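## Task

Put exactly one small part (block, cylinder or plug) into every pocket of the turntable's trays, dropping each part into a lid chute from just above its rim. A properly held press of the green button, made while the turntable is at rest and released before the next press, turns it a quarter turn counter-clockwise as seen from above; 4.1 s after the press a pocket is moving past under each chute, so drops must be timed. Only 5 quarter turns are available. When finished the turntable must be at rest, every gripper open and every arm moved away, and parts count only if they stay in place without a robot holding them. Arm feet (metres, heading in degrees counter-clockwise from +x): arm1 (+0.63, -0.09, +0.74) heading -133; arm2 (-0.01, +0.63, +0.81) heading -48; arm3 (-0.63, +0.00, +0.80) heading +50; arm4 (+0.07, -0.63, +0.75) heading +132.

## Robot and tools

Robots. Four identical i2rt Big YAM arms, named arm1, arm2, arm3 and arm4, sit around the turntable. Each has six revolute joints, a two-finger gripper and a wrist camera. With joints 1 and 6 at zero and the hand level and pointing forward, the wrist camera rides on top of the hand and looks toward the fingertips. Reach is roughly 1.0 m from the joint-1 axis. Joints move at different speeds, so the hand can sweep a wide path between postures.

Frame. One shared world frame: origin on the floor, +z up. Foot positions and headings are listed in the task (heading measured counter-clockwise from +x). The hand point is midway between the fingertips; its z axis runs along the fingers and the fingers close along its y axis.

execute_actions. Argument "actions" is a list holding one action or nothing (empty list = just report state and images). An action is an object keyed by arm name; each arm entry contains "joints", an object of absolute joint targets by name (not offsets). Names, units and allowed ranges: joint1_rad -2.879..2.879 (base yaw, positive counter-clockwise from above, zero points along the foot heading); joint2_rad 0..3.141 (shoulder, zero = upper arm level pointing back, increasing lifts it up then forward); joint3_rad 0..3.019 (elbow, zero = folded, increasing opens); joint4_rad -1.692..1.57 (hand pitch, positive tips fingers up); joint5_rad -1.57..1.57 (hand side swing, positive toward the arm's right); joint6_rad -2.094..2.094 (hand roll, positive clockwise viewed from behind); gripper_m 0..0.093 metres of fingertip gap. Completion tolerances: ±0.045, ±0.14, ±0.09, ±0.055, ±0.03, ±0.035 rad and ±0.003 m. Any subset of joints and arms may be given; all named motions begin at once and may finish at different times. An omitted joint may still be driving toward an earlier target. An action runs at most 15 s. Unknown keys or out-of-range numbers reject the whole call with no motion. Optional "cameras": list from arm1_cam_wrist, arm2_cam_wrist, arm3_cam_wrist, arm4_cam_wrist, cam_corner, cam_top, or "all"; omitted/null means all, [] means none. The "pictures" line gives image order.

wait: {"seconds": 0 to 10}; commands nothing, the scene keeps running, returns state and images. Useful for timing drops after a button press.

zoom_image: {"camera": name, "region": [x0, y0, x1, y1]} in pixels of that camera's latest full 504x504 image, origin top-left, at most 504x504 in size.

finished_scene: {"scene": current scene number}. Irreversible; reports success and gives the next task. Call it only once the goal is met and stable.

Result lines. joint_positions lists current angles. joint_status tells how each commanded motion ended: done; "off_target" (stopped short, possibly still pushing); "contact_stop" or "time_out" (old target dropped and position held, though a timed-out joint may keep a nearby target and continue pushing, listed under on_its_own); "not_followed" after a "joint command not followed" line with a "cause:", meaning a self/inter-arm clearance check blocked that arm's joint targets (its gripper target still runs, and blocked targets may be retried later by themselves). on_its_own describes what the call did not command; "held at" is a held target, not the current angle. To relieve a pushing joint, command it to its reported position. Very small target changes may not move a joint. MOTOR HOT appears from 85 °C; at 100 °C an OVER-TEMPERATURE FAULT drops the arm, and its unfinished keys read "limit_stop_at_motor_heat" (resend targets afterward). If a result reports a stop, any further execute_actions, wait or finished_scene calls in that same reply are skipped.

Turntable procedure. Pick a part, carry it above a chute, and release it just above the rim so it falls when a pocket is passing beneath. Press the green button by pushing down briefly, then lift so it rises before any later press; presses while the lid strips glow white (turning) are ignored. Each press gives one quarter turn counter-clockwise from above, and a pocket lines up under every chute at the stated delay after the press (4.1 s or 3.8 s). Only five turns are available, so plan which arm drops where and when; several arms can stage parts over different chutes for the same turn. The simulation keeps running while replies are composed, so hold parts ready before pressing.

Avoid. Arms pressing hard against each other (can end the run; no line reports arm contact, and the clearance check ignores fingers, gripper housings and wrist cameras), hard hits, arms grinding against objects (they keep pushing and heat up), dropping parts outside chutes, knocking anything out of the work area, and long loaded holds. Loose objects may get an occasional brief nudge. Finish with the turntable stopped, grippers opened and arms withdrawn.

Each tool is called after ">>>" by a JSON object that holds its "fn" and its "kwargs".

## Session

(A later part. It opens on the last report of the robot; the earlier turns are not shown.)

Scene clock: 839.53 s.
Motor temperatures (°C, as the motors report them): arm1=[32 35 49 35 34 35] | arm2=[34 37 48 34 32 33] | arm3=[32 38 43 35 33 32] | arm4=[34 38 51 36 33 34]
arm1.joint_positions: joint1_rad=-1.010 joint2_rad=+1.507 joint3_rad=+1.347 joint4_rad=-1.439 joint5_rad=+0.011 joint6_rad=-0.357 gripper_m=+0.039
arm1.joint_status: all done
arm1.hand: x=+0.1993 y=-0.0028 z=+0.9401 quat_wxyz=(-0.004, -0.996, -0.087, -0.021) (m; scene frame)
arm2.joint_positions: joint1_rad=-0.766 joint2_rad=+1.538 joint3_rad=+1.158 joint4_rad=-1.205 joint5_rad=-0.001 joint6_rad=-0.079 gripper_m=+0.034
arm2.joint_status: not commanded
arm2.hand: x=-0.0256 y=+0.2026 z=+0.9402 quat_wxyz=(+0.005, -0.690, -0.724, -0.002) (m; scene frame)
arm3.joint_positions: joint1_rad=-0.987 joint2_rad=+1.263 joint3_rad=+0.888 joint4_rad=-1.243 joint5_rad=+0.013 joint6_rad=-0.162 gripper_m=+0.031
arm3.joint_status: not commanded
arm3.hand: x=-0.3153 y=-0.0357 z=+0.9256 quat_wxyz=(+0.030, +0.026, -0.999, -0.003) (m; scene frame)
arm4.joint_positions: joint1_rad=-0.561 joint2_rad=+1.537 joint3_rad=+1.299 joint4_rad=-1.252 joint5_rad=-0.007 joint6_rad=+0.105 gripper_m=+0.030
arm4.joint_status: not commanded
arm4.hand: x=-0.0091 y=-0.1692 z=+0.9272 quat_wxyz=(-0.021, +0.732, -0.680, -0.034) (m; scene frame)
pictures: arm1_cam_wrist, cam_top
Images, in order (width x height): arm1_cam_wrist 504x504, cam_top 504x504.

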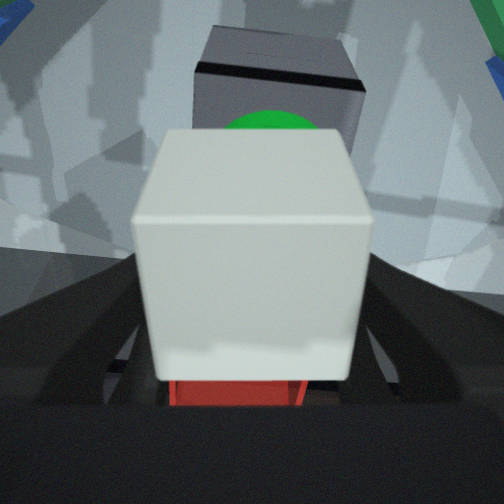

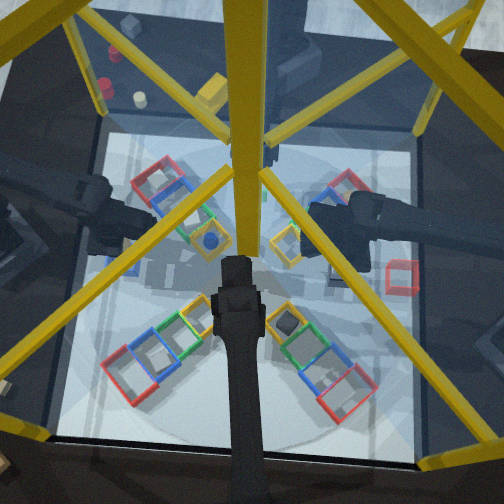

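>>> {"fn": "execute_actions", "kwargs": {"actions": [{"arm1":{"joints":{"joint3_rad":1.23,"joint4_rad":-1.285}}}], "cameras": []}}

>>> {"fn": "wait", "kwargs": {"seconds": 0.5}}

>>> {"fn": "execute_actions", "kwargs": {"actions": [{"arm1":{"joints":{"joint1_rad":-1.112,"joint2_rad":1.175,"joint3_rad":1.019,"joint4_rad":-1.445}}}], "cameras": ["arm1_cam_wrist","cam_top"]}}

>>> {"fn": "wait", "kwargs": {"seconds": 1.5}}

>>> {"fn": "execute_actions", "kwargs": {"actions": [{"arm1":{"joints":{"gripper_m":0.065}},"arm2":{"joints":{"gripper_m":0.065}},"arm3":{"joints":{"gripper_m":0.065}},"arm4":{"joints":{"gripper_m":0.065}}}], "cameras": ["cam_top"]}}

>>> {"fn": "wait", "kwargs": {"seconds": 4.5}}

Scene clock: 854.20 s.
Motor temperatures (°C, as the motors report them): arm1=[32 36 50 35 34 35] | arm2=[34 37 48 34 32 33] | arm3=[32 38 43 35 33 32] | arm4=[34 38 52 36 33 34]
arm1.joint_positions: joint1_rad=-1.010 joint2_rad=+1.486 joint3_rad=+1.263 joint4_rad=-1.297 joint5_rad=+0.015 joint6_rad=-0.356 gripper_m=+0.039
arm1.joint_status: all done
arm1.hand: x=+0.1931 y=-0.0011 z=+0.9170 quat_wxyz=(+0.008, -0.996, -0.087, +0.016) (m; scene frame)
arm2.joint_positions: joint1_rad=-0.766 joint2_rad=+1.538 joint3_rad=+1.158 joint4_rad=-1.205 joint5_rad=-0.001 joint6_rad=-0.079 gripper_m=+0.034
arm2.joint_status: not commanded
arm2.hand: x=-0.0256 y=+0.2026 z=+0.9402 quat_wxyz=(+0.005, -0.690, -0.724, -0.002) (m; scene frame)
arm3.joint_positions: joint1_rad=-0.987 joint2_rad=+1.263 joint3_rad=+0.888 joint4_rad=-1.243 joint5_rad=+0.013 joint6_rad=-0.162 gripper_m=+0.031
arm3.joint_status: not commanded
arm3.hand: x=-0.3153 y=-0.0357 z=+0.9256 quat_wxyz=(+0.030, +0.026, -0.999, -0.003) (m; scene frame)
arm4.joint_positions: joint1_rad=-0.561 joint2_rad=+1.537 joint3_rad=+1.299 joint4_rad=-1.252 joint5_rad=-0.007 joint6_rad=+0.105 gripper_m=+0.030
arm4.joint_status: not commanded
arm4.hand: x=-0.0091 y=-0.1692 z=+0.9272 quat_wxyz=(-0.021, +0.732, -0.680, -0.034) (m; scene frame)
pictures: none
No camera images: the call's "cameras" was empty. Leave "cameras" out to get every camera's image.

Scene clock: 854.70 s.
Motor temperatures (°C, as the motors report them): arm1=[32 36 50 35 34 35] | arm2=[34 37 48 34 32 33] | arm3=[32 38 43 35 33 32] | arm4=[34 38 52 36 33 34]
arm1.joint_positions: joint1_rad=-1.010 joint2_rad=+1.486 joint3_rad=+1.263 joint4_rad=-1.297 joint5_rad=+0.015 joint6_rad=-0.356 gripper_m=+0.039
arm1.joint_status: all done
arm1.hand: x=+0.1931 y=-0.0011 z=+0.9170 quat_wxyz=(+0.008, -0.996, -0.087, +0.016) (m; scene frame)
arm2.joint_positions: joint1_rad=-0.766 joint2_rad=+1.538 joint3_rad=+1.158 joint4_rad=-1.205 joint5_rad=-0.001 joint6_rad=-0.079 gripper_m=+0.034
arm2.joint_status: not commanded
arm2.hand: x=-0.0256 y=+0.2026 z=+0.9402 quat_wxyz=(+0.005, -0.690, -0.724, -0.002) (m; scene frame)
arm3.joint_positions: joint1_rad=-0.987 joint2_rad=+1.263 joint3_rad=+0.888 joint4_rad=-1.243 joint5_rad=+0.013 joint6_rad=-0.162 gripper_m=+0.031
arm3.joint_status: not commanded
arm3.hand: x=-0.3153 y=-0.0357 z=+0.9256 quat_wxyz=(+0.030, +0.026, -0.999, -0.003) (m; scene frame)
arm4.joint_positions: joint1_rad=-0.561 joint2_rad=+1.537 joint3_rad=+1.299 joint4_rad=-1.252 joint5_rad=-0.007 joint6_rad=+0.105 gripper_m=+0.030
arm4.joint_status: not commanded
arm4.hand: x=-0.0091 y=-0.1692 z=+0.9272 quat_wxyz=(-0.021, +0.732, -0.680, -0.034) (m; scene frame)
wait: 0.50 s; at rest by 0.27 s
pictures: arm1_cam_wrist, arm2_cam_wrist, arm3_cam_wrist, arm4_cam_wrist, cam_corner, cam_top
Images, in order (width x height): arm1_cam_wrist 504x504, arm2_cam_wrist 504x504, arm3_cam_wrist 504x504, arm4_cam_wrist 504x504, cam_corner 504x504, cam_top 504x504.

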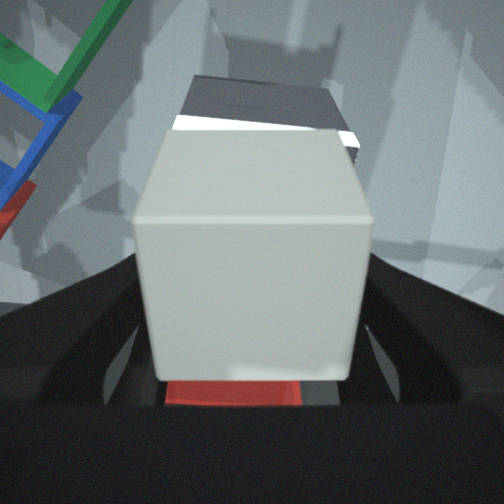

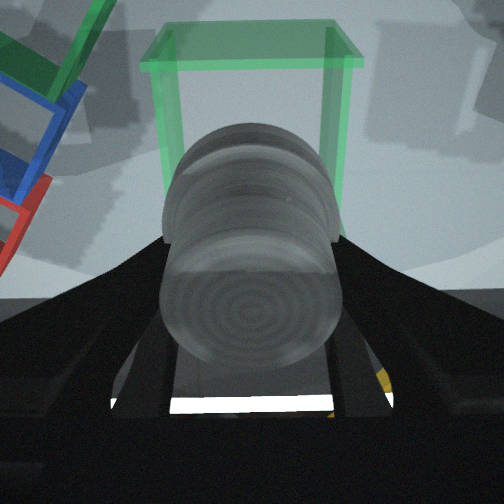

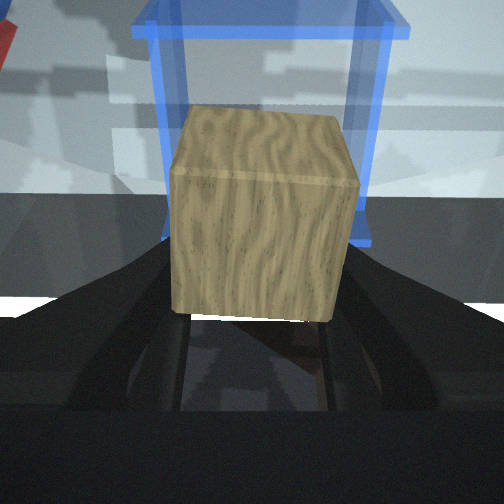

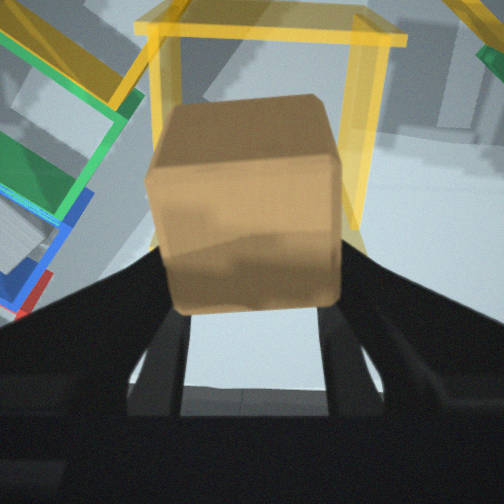

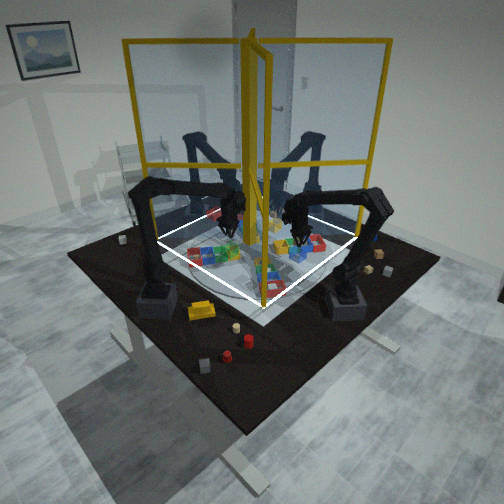

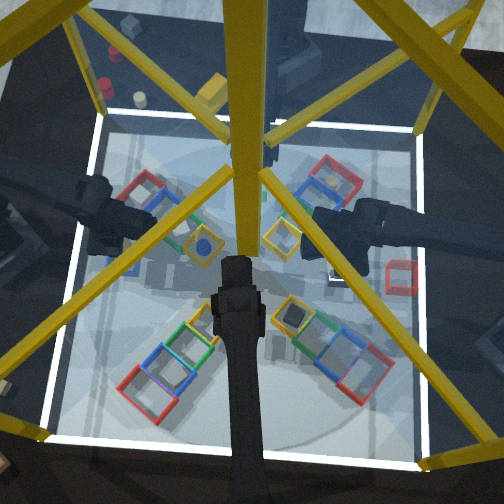

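Scene clock: 855.87 s.
Motor temperatures (°C, as the motors report them): arm1=[32 36 50 35 34 35] | arm2=[34 38 48 34 32 33] | arm3=[32 38 43 35 33 32] | arm4=[34 38 52 36 33 34]
arm1.joint_positions: joint1_rad=-1.119 joint2_rad=+1.170 joint3_rad=+1.018 joint4_rad=-1.435 joint5_rad=+0.011 joint6_rad=-0.356 gripper_m=+0.039
arm1.joint_status: all done
arm1.hand: x=+0.3309 y=+0.0073 z=+0.9375 quat_wxyz=(-0.003, -0.999, -0.032, -0.016) (m; scene frame)
arm2.joint_positions: joint1_rad=-0.766 joint2_rad=+1.538 joint3_rad=+1.158 joint4_rad=-1.205 joint5_rad=-0.001 joint6_rad=-0.079 gripper_m=+0.034
arm2.joint_status: not commanded
arm2.hand: x=-0.0256 y=+0.2026 z=+0.9402 quat_wxyz=(+0.005, -0.690, -0.724, -0.002) (m; scene frame)
arm3.joint_positions: joint1_rad=-0.987 joint2_rad=+1.263 joint3_rad=+0.888 joint4_rad=-1.243 joint5_rad=+0.013 joint6_rad=-0.162 gripper_m=+0.031
arm3.joint_status: not commanded
arm3.hand: x=-0.3153 y=-0.0357 z=+0.9256 quat_wxyz=(+0.030, +0.026, -0.999, -0.003) (m; scene frame)
arm4.joint_positions: joint1_rad=-0.561 joint2_rad=+1.537 joint3_rad=+1.299 joint4_rad=-1.252 joint5_rad=-0.007 joint6_rad=+0.105 gripper_m=+0.030
arm4.joint_status: not commanded
arm4.hand: x=-0.0091 y=-0.1692 z=+0.9272 quat_wxyz=(-0.021, +0.732, -0.680, -0.034) (m; scene frame)
pictures: arm1_cam_wrist, cam_top
Images, in order (width x height): arm1_cam_wrist 504x504, cam_top 504x504.

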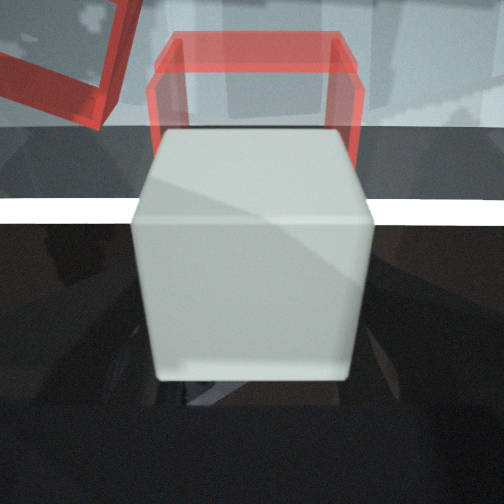

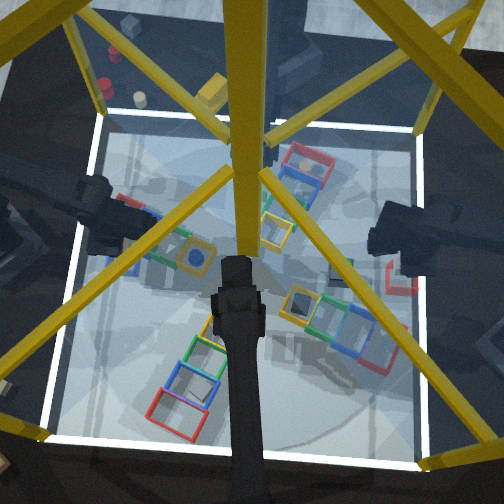

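Scene clock: 857.37 s.
Motor temperatures (°C, as the motors report them): arm1=[32 36 49 35 34 35] | arm2=[34 38 49 34 32 33] | arm3=[32 38 43 35 33 32] | arm4=[34 38 52 36 33 34]
arm1.joint_positions: joint1_rad=-1.119 joint2_rad=+1.170 joint3_rad=+1.018 joint4_rad=-1.435 joint5_rad=+0.011 joint6_rad=-0.356 gripper_m=+0.039
arm1.joint_status: all done
arm1.hand: x=+0.3309 y=+0.0073 z=+0.9375 quat_wxyz=(-0.003, -0.999, -0.032, -0.016) (m; scene frame)
arm2.joint_positions: joint1_rad=-0.766 joint2_rad=+1.538 joint3_rad=+1.158 joint4_rad=-1.205 joint5_rad=-0.001 joint6_rad=-0.079 gripper_m=+0.034
arm2.joint_status: not commanded
arm2.hand: x=-0.0256 y=+0.2026 z=+0.9402 quat_wxyz=(+0.005, -0.690, -0.724, -0.002) (m; scene frame)
arm3.joint_positions: joint1_rad=-0.987 joint2_rad=+1.263 joint3_rad=+0.888 joint4_rad=-1.243 joint5_rad=+0.013 joint6_rad=-0.162 gripper_m=+0.031
arm3.joint_status: not commanded
arm3.hand: x=-0.3153 y=-0.0357 z=+0.9256 quat_wxyz=(+0.030, +0.026, -0.999, -0.003) (m; scene frame)
arm4.joint_positions: joint1_rad=-0.561 joint2_rad=+1.537 joint3_rad=+1.299 joint4_rad=-1.252 joint5_rad=-0.007 joint6_rad=+0.105 gripper_m=+0.030
arm4.joint_status: not commanded
arm4.hand: x=-0.0091 y=-0.1692 z=+0.9272 quat_wxyz=(-0.021, +0.732, -0.680, -0.034) (m; scene frame)
wait: 1.50 s; at rest by 0.27 s
pictures: arm1_cam_wrist, arm2_cam_wrist, arm3_cam_wrist, arm4_cam_wrist, cam_corner, cam_top
Images, in order (width x height): arm1_cam_wrist 504x504, arm2_cam_wrist 504x504, arm3_cam_wrist 504x504, arm4_cam_wrist 504x504, cam_corner 504x504, cam_top 504x504.

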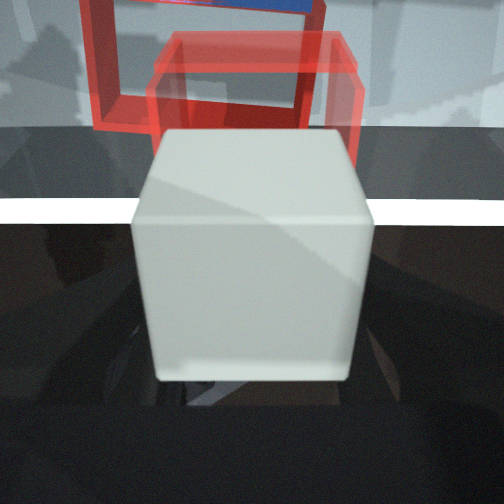

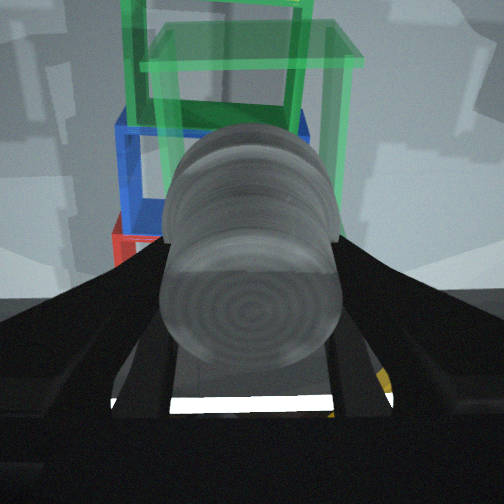

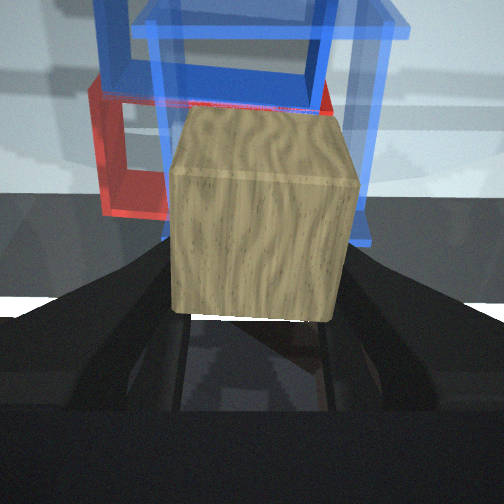

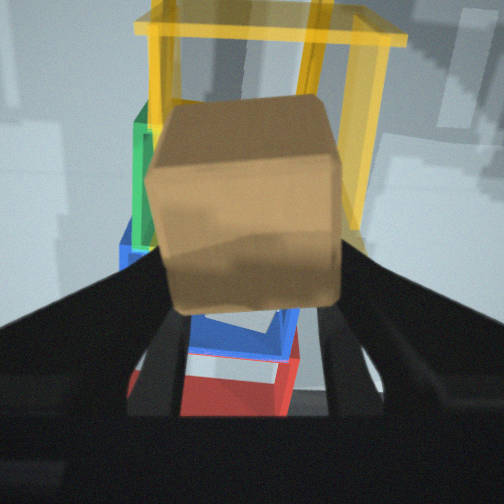

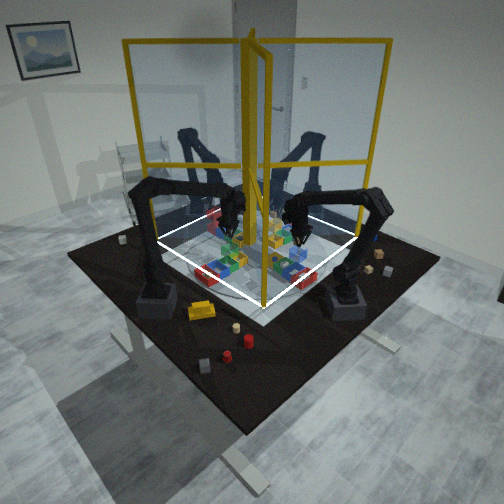

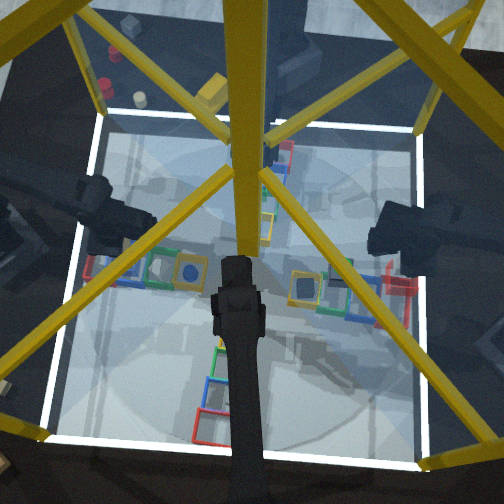

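Scene clock: 857.97 s.
Motor temperatures (°C, as the motors report them): arm1=[32 36 49 35 34 35] | arm2=[34 38 49 34 32 33] | arm3=[32 38 43 35 33 32] | arm4=[34 38 52 36 33 34]
arm1.joint_positions: joint1_rad=-1.119 joint2_rad=+1.170 joint3_rad=+1.018 joint4_rad=-1.435 joint5_rad=+0.011 joint6_rad=-0.356 gripper_m=+0.065
arm1.joint_status: all done
arm1.hand: x=+0.3309 y=+0.0073 z=+0.9375 quat_wxyz=(-0.003, -0.999, -0.032, -0.016) (m; scene frame)
arm2.joint_positions: joint1_rad=-0.766 joint2_rad=+1.536 joint3_rad=+1.158 joint4_rad=-1.205 joint5_rad=-0.001 joint6_rad=-0.079 gripper_m=+0.065
arm2.joint_status: all done
arm2.hand: x=-0.0256 y=+0.2026 z=+0.9410 quat_wxyz=(+0.005, -0.690, -0.724, -0.001) (m; scene frame)
arm3.joint_positions: joint1_rad=-0.987 joint2_rad=+1.263 joint3_rad=+0.888 joint4_rad=-1.243 joint5_rad=+0.013 joint6_rad=-0.163 gripper_m=+0.065
arm3.joint_status: all done
arm3.hand: x=-0.3153 y=-0.0357 z=+0.9256 quat_wxyz=(+0.030, +0.026, -0.999, -0.003) (m; scene frame)
arm4.joint_positions: joint1_rad=-0.561 joint2_rad=+1.537 joint3_rad=+1.299 joint4_rad=-1.252 joint5_rad=-0.007 joint6_rad=+0.105 gripper_m=+0.065
arm4.joint_status: all done
arm4.hand: x=-0.0091 y=-0.1692 z=+0.9272 quat_wxyz=(-0.021, +0.732, -0.680, -0.034) (m; scene frame)
pictures: cam_top
Images, in order (width x height): cam_top 504x504.

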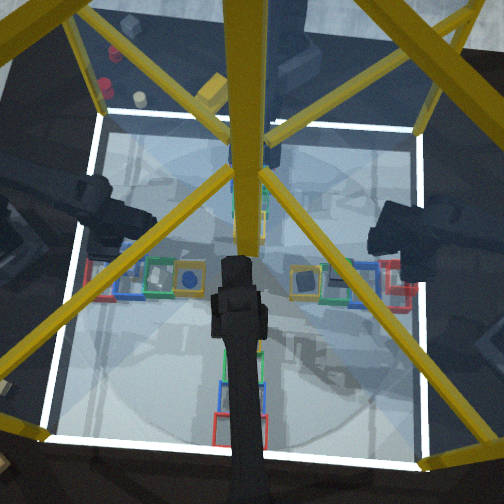

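Scene clock: 862.47 s.
Motor temperatures (°C, as the motors report them): arm1=[32 36 49 35 34 35] | arm2=[34 38 49 34 32 33] | arm3=[32 38 43 35 33 32] | arm4=[34 38 52 36 33 34]
arm1.joint_positions: joint1_rad=-1.119 joint2_rad=+1.170 joint3_rad=+1.018 joint4_rad=-1.435 joint5_rad=+0.011 joint6_rad=-0.356 gripper_m=+0.065
arm1.joint_status: all done
arm1.hand: x=+0.3309 y=+0.0073 z=+0.9375 quat_wxyz=(-0.003, -0.999, -0.032, -0.016) (m; scene frame)
arm2.joint_positions: joint1_rad=-0.766 joint2_rad=+1.536 joint3_rad=+1.158 joint4_rad=-1.205 joint5_rad=-0.001 joint6_rad=-0.079 gripper_m=+0.065
arm2.joint_status: all done
arm2.hand: x=-0.0256 y=+0.2026 z=+0.9410 quat_wxyz=(+0.005, -0.690, -0.724, -0.001) (m; scene frame)
arm3.joint_positions: joint1_rad=-0.987 joint2_rad=+1.263 joint3_rad=+0.888 joint4_rad=-1.243 joint5_rad=+0.013 joint6_rad=-0.163 gripper_m=+0.065
arm3.joint_status: all done
arm3.hand: x=-0.3153 y=-0.0357 z=+0.9256 quat_wxyz=(+0.030, +0.026, -0.999, -0.003) (m; scene frame)
arm4.joint_positions: joint1_rad=-0.561 joint2_rad=+1.537 joint3_rad=+1.299 joint4_rad=-1.252 joint5_rad=-0.007 joint6_rad=+0.105 gripper_m=+0.065
arm4.joint_status: all done
arm4.hand: x=-0.0091 y=-0.1692 z=+0.9272 quat_wxyz=(-0.021, +0.732, -0.680, -0.034) (m; scene frame)
wait: 4.50 s; at rest by 0.27 s
pictures: arm1_cam_wrist, arm2_cam_wrist, arm3_cam_wrist, arm4_cam_wrist, cam_corner, cam_top
Images, in order (width x height): arm1_cam_wrist 504x504, arm2_cam_wrist 504x504, arm3_cam_wrist 504x504, arm4_cam_wrist 504x504, cam_corner 504x504, cam_top 504x504.

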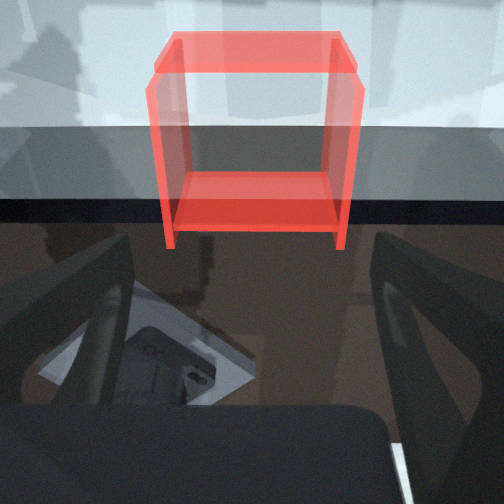

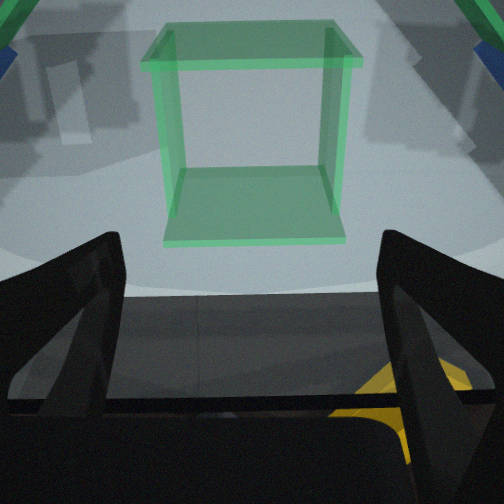

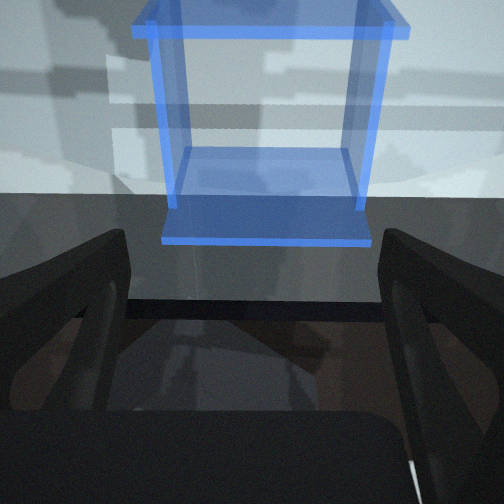

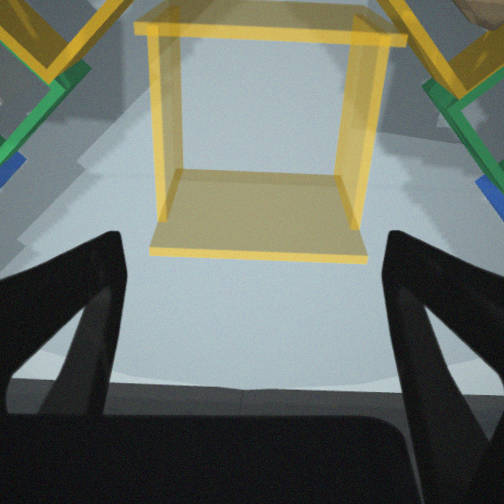

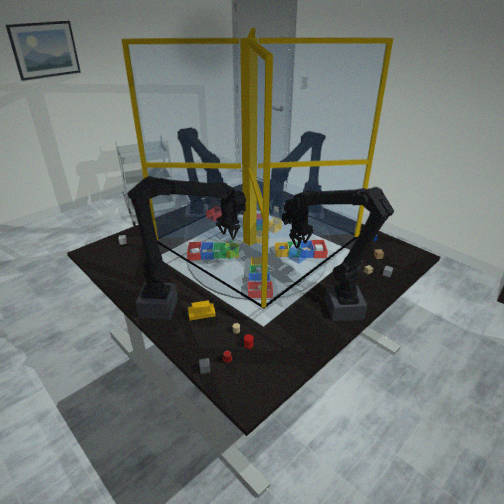

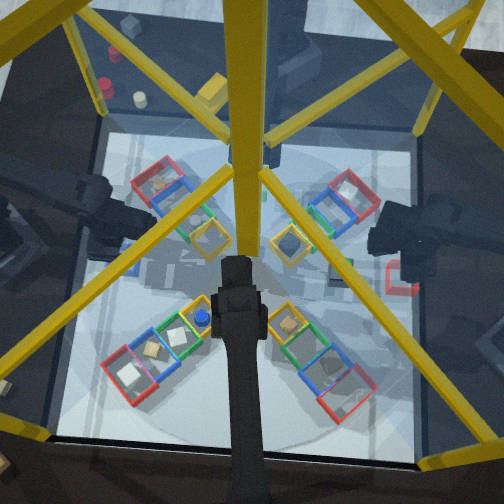

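>>> {"fn": "zoom_image", "kwargs": {"camera": "cam_top", "region": [80, 140, 420, 440]}}

Region (80, 140, 420, 440) of cam_top's 504x504 image, scaled by 1.482, with more detail than that image has; it fills the top 445 rows of this view, and the rest is white.

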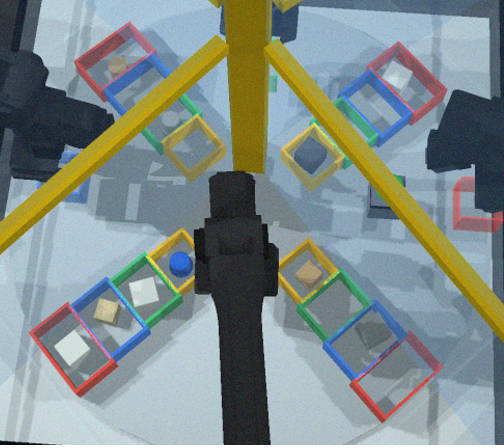

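>>> {"fn": "execute_actions", "kwargs": {"actions": [{"arm1":{"joints":{"joint1_rad":0.597,"joint2_rad":0.98,"joint3_rad":0.96,"joint4_rad":-1.516,"joint6_rad":0.0,"gripper_m":0.093}},"arm2":{"joints":{"joint2_rad":0.98,"joint3_rad":0.925,"joint4_rad":-1.516,"joint6_rad":0.0,"gripper_m":0.093}},"arm3":{"joints":{"joint1_rad":-2.237,"joint2_rad":0.98,"joint3_rad":0.925,"joint4_rad":-1.516,"joint6_rad":0.0,"gripper_m":0.093}},"arm4":{"joints":{"joint2_rad":0.98,"joint3_rad":0.925,"joint4_rad":-1.516,"joint6_rad":0.0,"gripper_m":0.093}}}], "cameras": []}}

>>> {"fn": "execute_actions", "kwargs": {"actions": [{"arm1":{"joints":{"joint2_rad":1.609,"joint3_rad":1.21,"joint4_rad":-1.15}},"arm2":{"joints":{"joint1_rad":-2.0}},"arm3":{"joints":{"joint2_rad":1.40,"joint3_rad":0.75,"joint4_rad":-0.93}},"arm4":{"joints":{"joint1_rad":-2.3}}}], "cameras": ["arm1_cam_wrist","arm3_cam_wrist","cam_top"]}}

>>> {"fn": "execute_actions", "kwargs": {"actions": [{"arm2":{"joints":{"joint2_rad":1.722,"joint3_rad":1.15,"joint4_rad":-0.98}}}]}}

Scene clock: 914.57 s.
Motor temperatures (°C, as the motors report them): arm1=[32 35 47 35 34 35] | arm2=[34 38 49 34 32 33] | arm3=[32 38 43 35 33 32] | arm4=[34 38 53 36 33 34]
arm1.joint_positions: joint1_rad=+0.593 joint2_rad=+0.971 joint3_rad=+0.962 joint4_rad=-1.501 joint5_rad=+0.010 joint6_rad=-0.008 gripper_m=+0.093
arm1.joint_status: all done
arm1.hand: x=+0.5856 y=-0.3416 z=+0.9753 quat_wxyz=(-0.025, -0.755, -0.654, +0.025) (m; scene frame)
arm2.joint_positions: joint1_rad=-0.766 joint2_rad=+0.971 joint3_rad=+0.926 joint4_rad=-1.507 joint5_rad=-0.001 joint6_rad=-0.012 gripper_m=+0.093
arm2.joint_status: all done
arm2.hand: x=-0.0196 y=+0.3808 z=+1.0344 quat_wxyz=(-0.006, -0.713, -0.701, +0.011) (m; scene frame)
arm3.joint_positions: joint1_rad=-2.234 joint2_rad=+0.972 joint3_rad=+0.888 joint4_rad=-1.500 joint5_rad=+0.012 joint6_rad=-0.007 gripper_m=+0.093
arm3.joint_status: all done
arm3.hand: x=-0.5789 y=-0.2357 z=+1.0038 quat_wxyz=(+0.017, -0.625, -0.780, +0.000) (m; scene frame)
arm4.joint_positions: joint1_rad=-0.561 joint2_rad=+0.977 joint3_rad=+0.934 joint4_rad=-1.513 joint5_rad=-0.007 joint6_rad=+0.015 gripper_m=+0.093
arm4.joint_status: all done
arm4.hand: x=+0.0295 y=-0.3824 z=+0.9718 quat_wxyz=(-0.001, +0.763, -0.647, -0.008) (m; scene frame)
pictures: none
No camera images: the call's "cameras" was empty. Leave "cameras" out to get every camera's image.

Scene clock: 916.43 s.
Motor temperatures (°C, as the motors report them): arm1=[32 35 47 35 34 35] | arm2=[34 37 49 34 32 33] | arm3=[32 38 43 35 33 32] | arm4=[34 38 53 36 33 34]
arm1.joint_positions: joint1_rad=+0.593 joint2_rad=+1.616 joint3_rad=+1.192 joint4_rad=-1.164 joint5_rad=+0.010 joint6_rad=-0.008 gripper_m=+0.093
arm1.joint_status: all done
arm1.hand: x=+0.5590 y=-0.5305 z=+0.8467 quat_wxyz=(+0.001, -0.756, -0.655, -0.005) (m; scene frame)
arm2.joint_positions: joint1_rad=-1.998 joint2_rad=+0.974 joint3_rad=+0.926 joint4_rad=-1.507 joint5_rad=-0.002 joint6_rad=-0.010 gripper_m=+0.093
arm2.joint_status: all done
arm2.hand: x=-0.2507 y=+0.5549 z=+1.0345 quat_wxyz=(-0.004, -0.987, -0.159, +0.012) (m; scene frame)
arm3.joint_positions: joint1_rad=-2.234 joint2_rad=+1.401 joint3_rad=+0.746 joint4_rad=-0.948 joint5_rad=+0.012 joint6_rad=-0.007 gripper_m=+0.093
arm3.joint_status: all done
arm3.hand: x=-0.5645 y=-0.3103 z=+0.8364 quat_wxyz=(+0.024, -0.625, -0.780, -0.006) (m; scene frame)
arm4.joint_positions: joint1_rad=-2.293 joint2_rad=+0.977 joint3_rad=+0.934 joint4_rad=-1.513 joint5_rad=-0.007 joint6_rad=+0.013 gripper_m=+0.093
arm4.joint_status: all done
arm4.hand: x=+0.3263 y=-0.6246 z=+0.9721 quat_wxyz=(-0.007, +0.002, -1.000, -0.003) (m; scene frame)
pictures: arm1_cam_wrist, arm3_cam_wrist, cam_top
Images, in order (width x height): arm1_cam_wrist 504x504, arm3_cam_wrist 504x504, cam_top 504x504.

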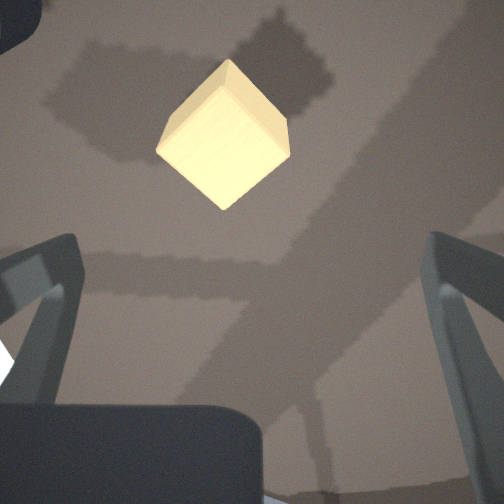

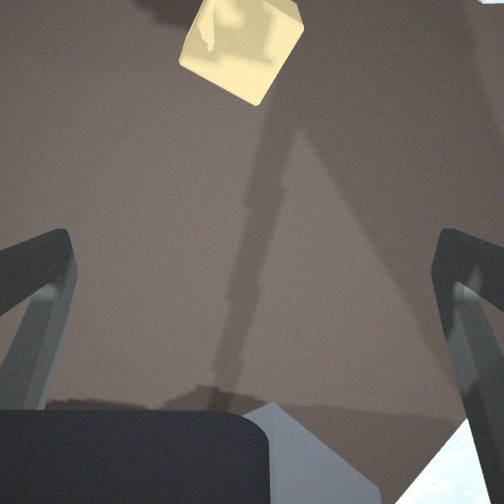

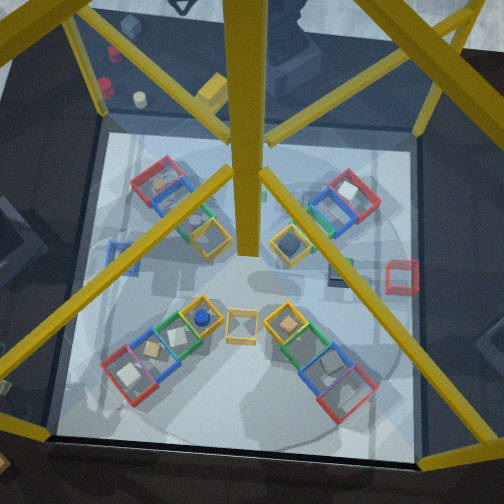

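Scene clock: 917.83 s.
Motor temperatures (°C, as the motors report them): arm1=[32 36 47 35 34 35] | arm2=[34 37 49 34 32 33] | arm3=[32 38 43 35 33 32] | arm4=[34 38 52 36 33 34]
arm1.joint_positions: joint1_rad=+0.593 joint2_rad=+1.616 joint3_rad=+1.192 joint4_rad=-1.164 joint5_rad=+0.010 joint6_rad=-0.008 gripper_m=+0.093
arm1.joint_status: not commanded
arm1.hand: x=+0.5590 y=-0.5305 z=+0.8467 quat_wxyz=(+0.001, -0.756, -0.655, -0.005) (m; scene frame)
arm2.joint_positions: joint1_rad=-1.998 joint2_rad=+1.726 joint3_rad=+1.142 joint4_rad=-0.992 joint5_rad=-0.002 joint6_rad=-0.010 gripper_m=+0.093
arm2.joint_status: all done
arm2.hand: x=-0.4561 y=+0.4888 z=+0.8564 quat_wxyz=(-0.002, -0.987, -0.159, +0.002) (m; scene frame)
arm3.joint_positions: joint1_rad=-2.234 joint2_rad=+1.401 joint3_rad=+0.746 joint4_rad=-0.948 joint5_rad=+0.012 joint6_rad=-0.007 gripper_m=+0.093
arm3.joint_status: not commanded
arm3.hand: x=-0.5645 y=-0.3103 z=+0.8364 quat_wxyz=(+0.024, -0.625, -0.780, -0.006) (m; scene frame)
arm4.joint_positions: joint1_rad=-2.293 joint2_rad=+0.977 joint3_rad=+0.934 joint4_rad=-1.513 joint5_rad=-0.007 joint6_rad=+0.013 gripper_m=+0.093
arm4.joint_status: not commanded
arm4.hand: x=+0.3263 y=-0.6246 z=+0.9721 quat_wxyz=(-0.007, +0.002, -1.000, -0.003) (m; scene frame)
pictures: arm1_cam_wrist, arm2_cam_wrist, arm3_cam_wrist, arm4_cam_wrist, cam_corner, cam_top
Images, in order (width x height): arm1_cam_wrist 504x504, arm2_cam_wrist 504x504, arm3_cam_wrist 504x504, arm4_cam_wrist 504x504, cam_corner 504x504, cam_top 504x504.

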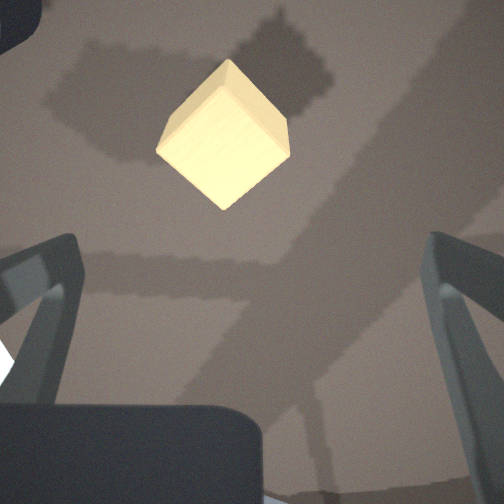

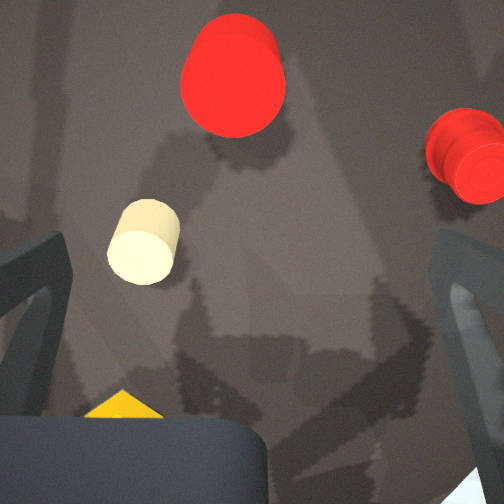

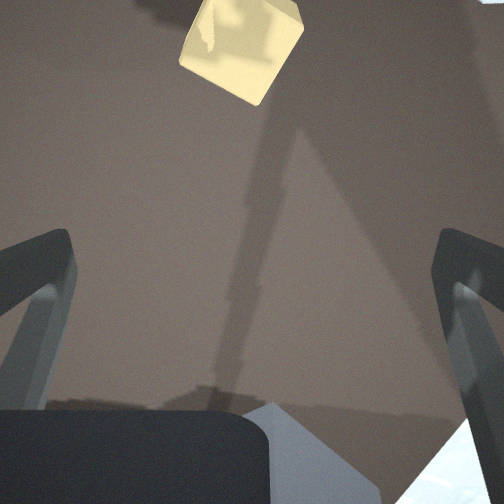

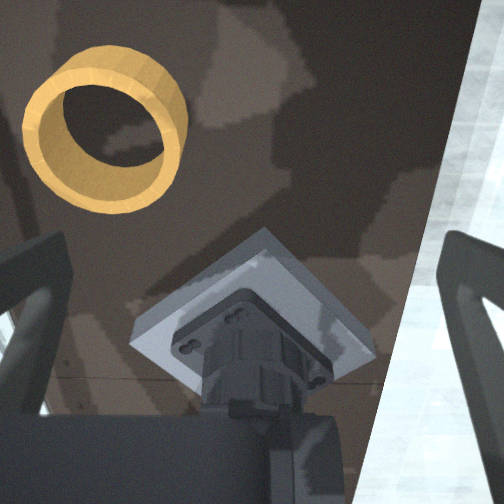

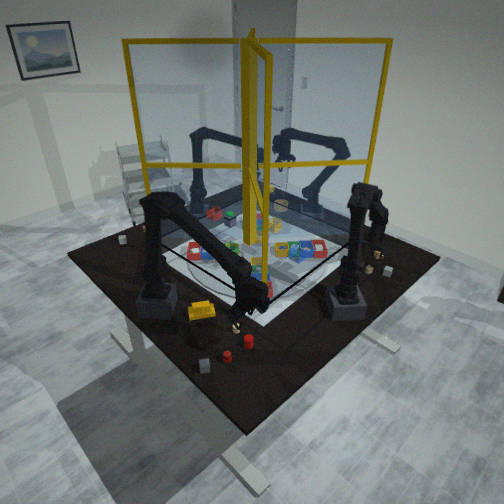

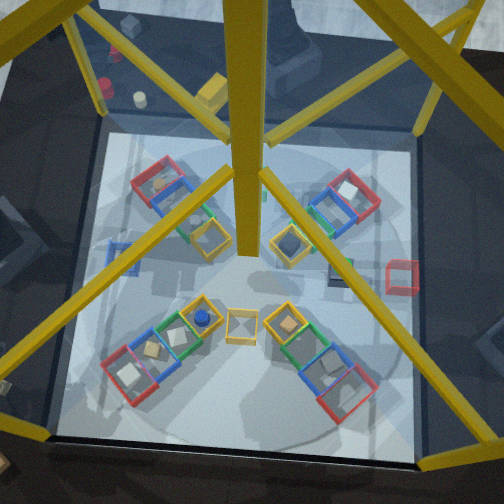

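>>> {"fn": "execute_actions", "kwargs": {"actions": [{"arm1":{"joints":{"joint1_rad":0.63,"joint2_rad":1.762,"joint3_rad":0.986,"joint4_rad":-0.78,"joint6_rad":-0.78}},"arm2":{"joints":{"joint1_rad":-1.98,"joint2_rad":1.963,"joint3_rad":1.061,"joint4_rad":-0.663}},"arm3":{"joints":{"joint1_rad":-2.222,"joint2_rad":1.727,"joint3_rad":0.663,"joint4_rad":-0.48,"joint6_rad":0.54}}}], "cameras": ["arm1_cam_wrist","arm2_cam_wrist","arm3_cam_wrist"]}}

Scene clock: 1005.67 s.
Motor temperatures (°C, as the motors report them): arm1=[32 37 47 35 34 35] | arm2=[34 39 48 34 32 33] | arm3=[32 38 42 35 33 32] | arm4=[34 36 47 35 32 34]
arm1.joint_positions: joint1_rad=+0.637 joint2_rad=+1.744 joint3_rad=+0.999 joint4_rad=-0.797 joint5_rad=+0.011 joint6_rad=-0.772 gripper_m=+0.093
arm1.joint_status: all done
arm1.hand: x=+0.5806 y=-0.5256 z=+0.7317 quat_wxyz=(-0.008, -0.438, -0.899, +0.017) (m; scene frame)
arm2.joint_positions: joint1_rad=-1.983 joint2_rad=+1.961 joint3_rad=+1.057 joint4_rad=-0.675 joint5_rad=-0.001 joint6_rad=-0.009 gripper_m=+0.093
arm2.joint_status: all done
arm2.hand: x=-0.4528 y=+0.4825 z=+0.7270 quat_wxyz=(-0.001, -0.986, -0.166, +0.000) (m; scene frame)
arm3.joint_positions: joint1_rad=-2.227 joint2_rad=+1.683 joint3_rad=+0.664 joint4_rad=-0.520 joint5_rad=+0.017 joint6_rad=+0.524 gripper_m=+0.093
arm3.joint_status: all done
arm3.hand: x=-0.5603 y=-0.3285 z=+0.7275 quat_wxyz=(-0.003, -0.806, -0.592, +0.016) (m; scene frame)
arm4.joint_positions: joint1_rad=-2.293 joint2_rad=+0.977 joint3_rad=+0.934 joint4_rad=-1.513 joint5_rad=-0.007 joint6_rad=+0.013 gripper_m=+0.093
arm4.joint_status: not commanded
arm4.hand: x=+0.3263 y=-0.6246 z=+0.9721 quat_wxyz=(-0.007, +0.002, -1.000, -0.003) (m; scene frame)
pictures: arm1_cam_wrist, arm2_cam_wrist, arm3_cam_wrist
Images, in order (width x height): arm1_cam_wrist 504x504, arm2_cam_wrist 504x504, arm3_cam_wrist 504x504.

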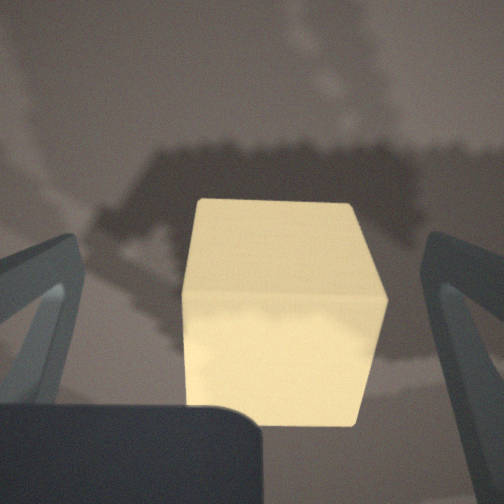

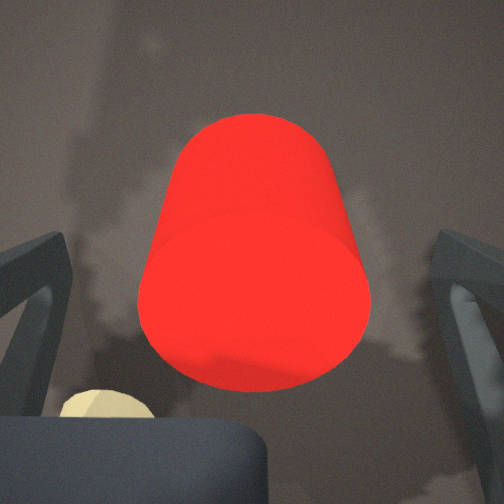

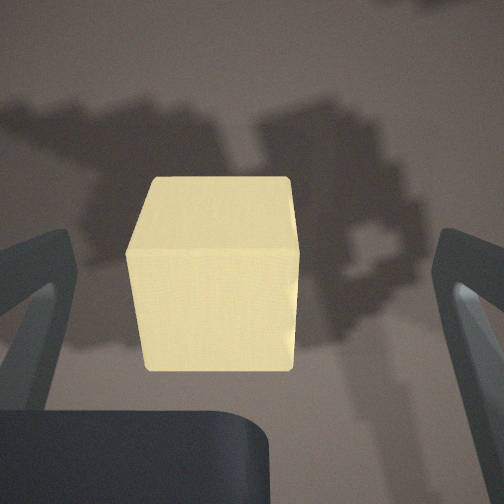

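>>> {"fn": "execute_actions", "kwargs": {"actions": [{"arm1":{"joints":{"joint1_rad":0.592,"joint3_rad":0.955}},"arm2":{"joints":{"gripper_m":0.022}},"arm3":{"joints":{"joint1_rad":-2.18,"joint4_rad":-0.552}}}], "cameras": ["arm1_cam_wrist","arm2_cam_wrist","arm3_cam_wrist"]}}

Scene clock: 1029.77 s.
Motor temperatures (°C, as the motors report them): arm1=[32 37 45 35 34 35] | arm2=[34 39 46 34 32 33] | arm3=[32 37 41 35 33 32] | arm4=[34 36 47 35 32 34]
arm1.joint_positions: joint1_rad=+0.606 joint2_rad=+1.740 joint3_rad=+0.981 joint4_rad=-0.793 joint5_rad=-0.001 joint6_rad=-0.772 gripper_m=+0.093
arm1.joint_status: all done
arm1.hand: x=+0.5705 y=-0.5163 z=+0.7276 quat_wxyz=(-0.012, -0.451, -0.892, +0.010) (m; scene frame)
arm2.joint_positions: joint1_rad=-1.983 joint2_rad=+1.961 joint3_rad=+1.057 joint4_rad=-0.675 joint5_rad=-0.001 joint6_rad=-0.009 gripper_m=+0.038
arm2.joint_status: gripper_m off_target (ended at +0.038, target +0.022)
arm2.hand: x=-0.4528 y=+0.4825 z=+0.7270 quat_wxyz=(-0.001, -0.986, -0.166, +0.000) (m; scene frame)
arm3.joint_positions: joint1_rad=-2.194 joint2_rad=+1.683 joint3_rad=+0.664 joint4_rad=-0.527 joint5_rad=+0.016 joint6_rad=+0.537 gripper_m=+0.093
arm3.joint_status: all done
arm3.hand: x=-0.5497 y=-0.3242 z=+0.7273 quat_wxyz=(-0.001, -0.800, -0.599, +0.014) (m; scene frame)
arm4.joint_positions: joint1_rad=-2.293 joint2_rad=+0.977 joint3_rad=+0.934 joint4_rad=-1.513 joint5_rad=-0.007 joint6_rad=+0.013 gripper_m=+0.093
arm4.joint_status: not commanded
arm4.hand: x=+0.3263 y=-0.6246 z=+0.9721 quat_wxyz=(-0.007, +0.002, -1.000, -0.003) (m; scene frame)
pictures: arm1_cam_wrist, arm2_cam_wrist, arm3_cam_wrist
Images, in order (width x height): arm1_cam_wrist 504x504, arm2_cam_wrist 504x504, arm3_cam_wrist 504x504.

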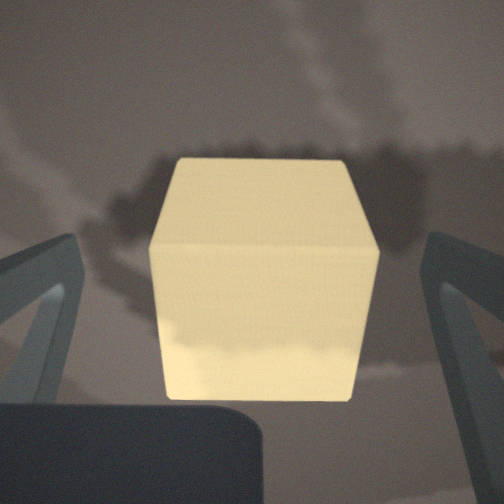

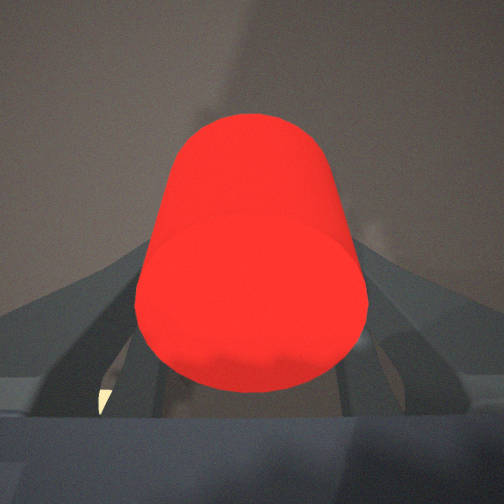

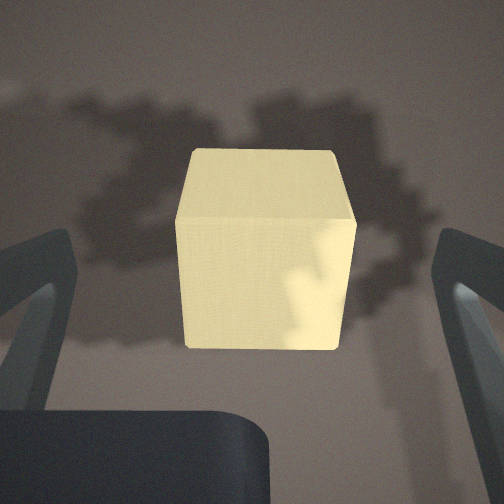

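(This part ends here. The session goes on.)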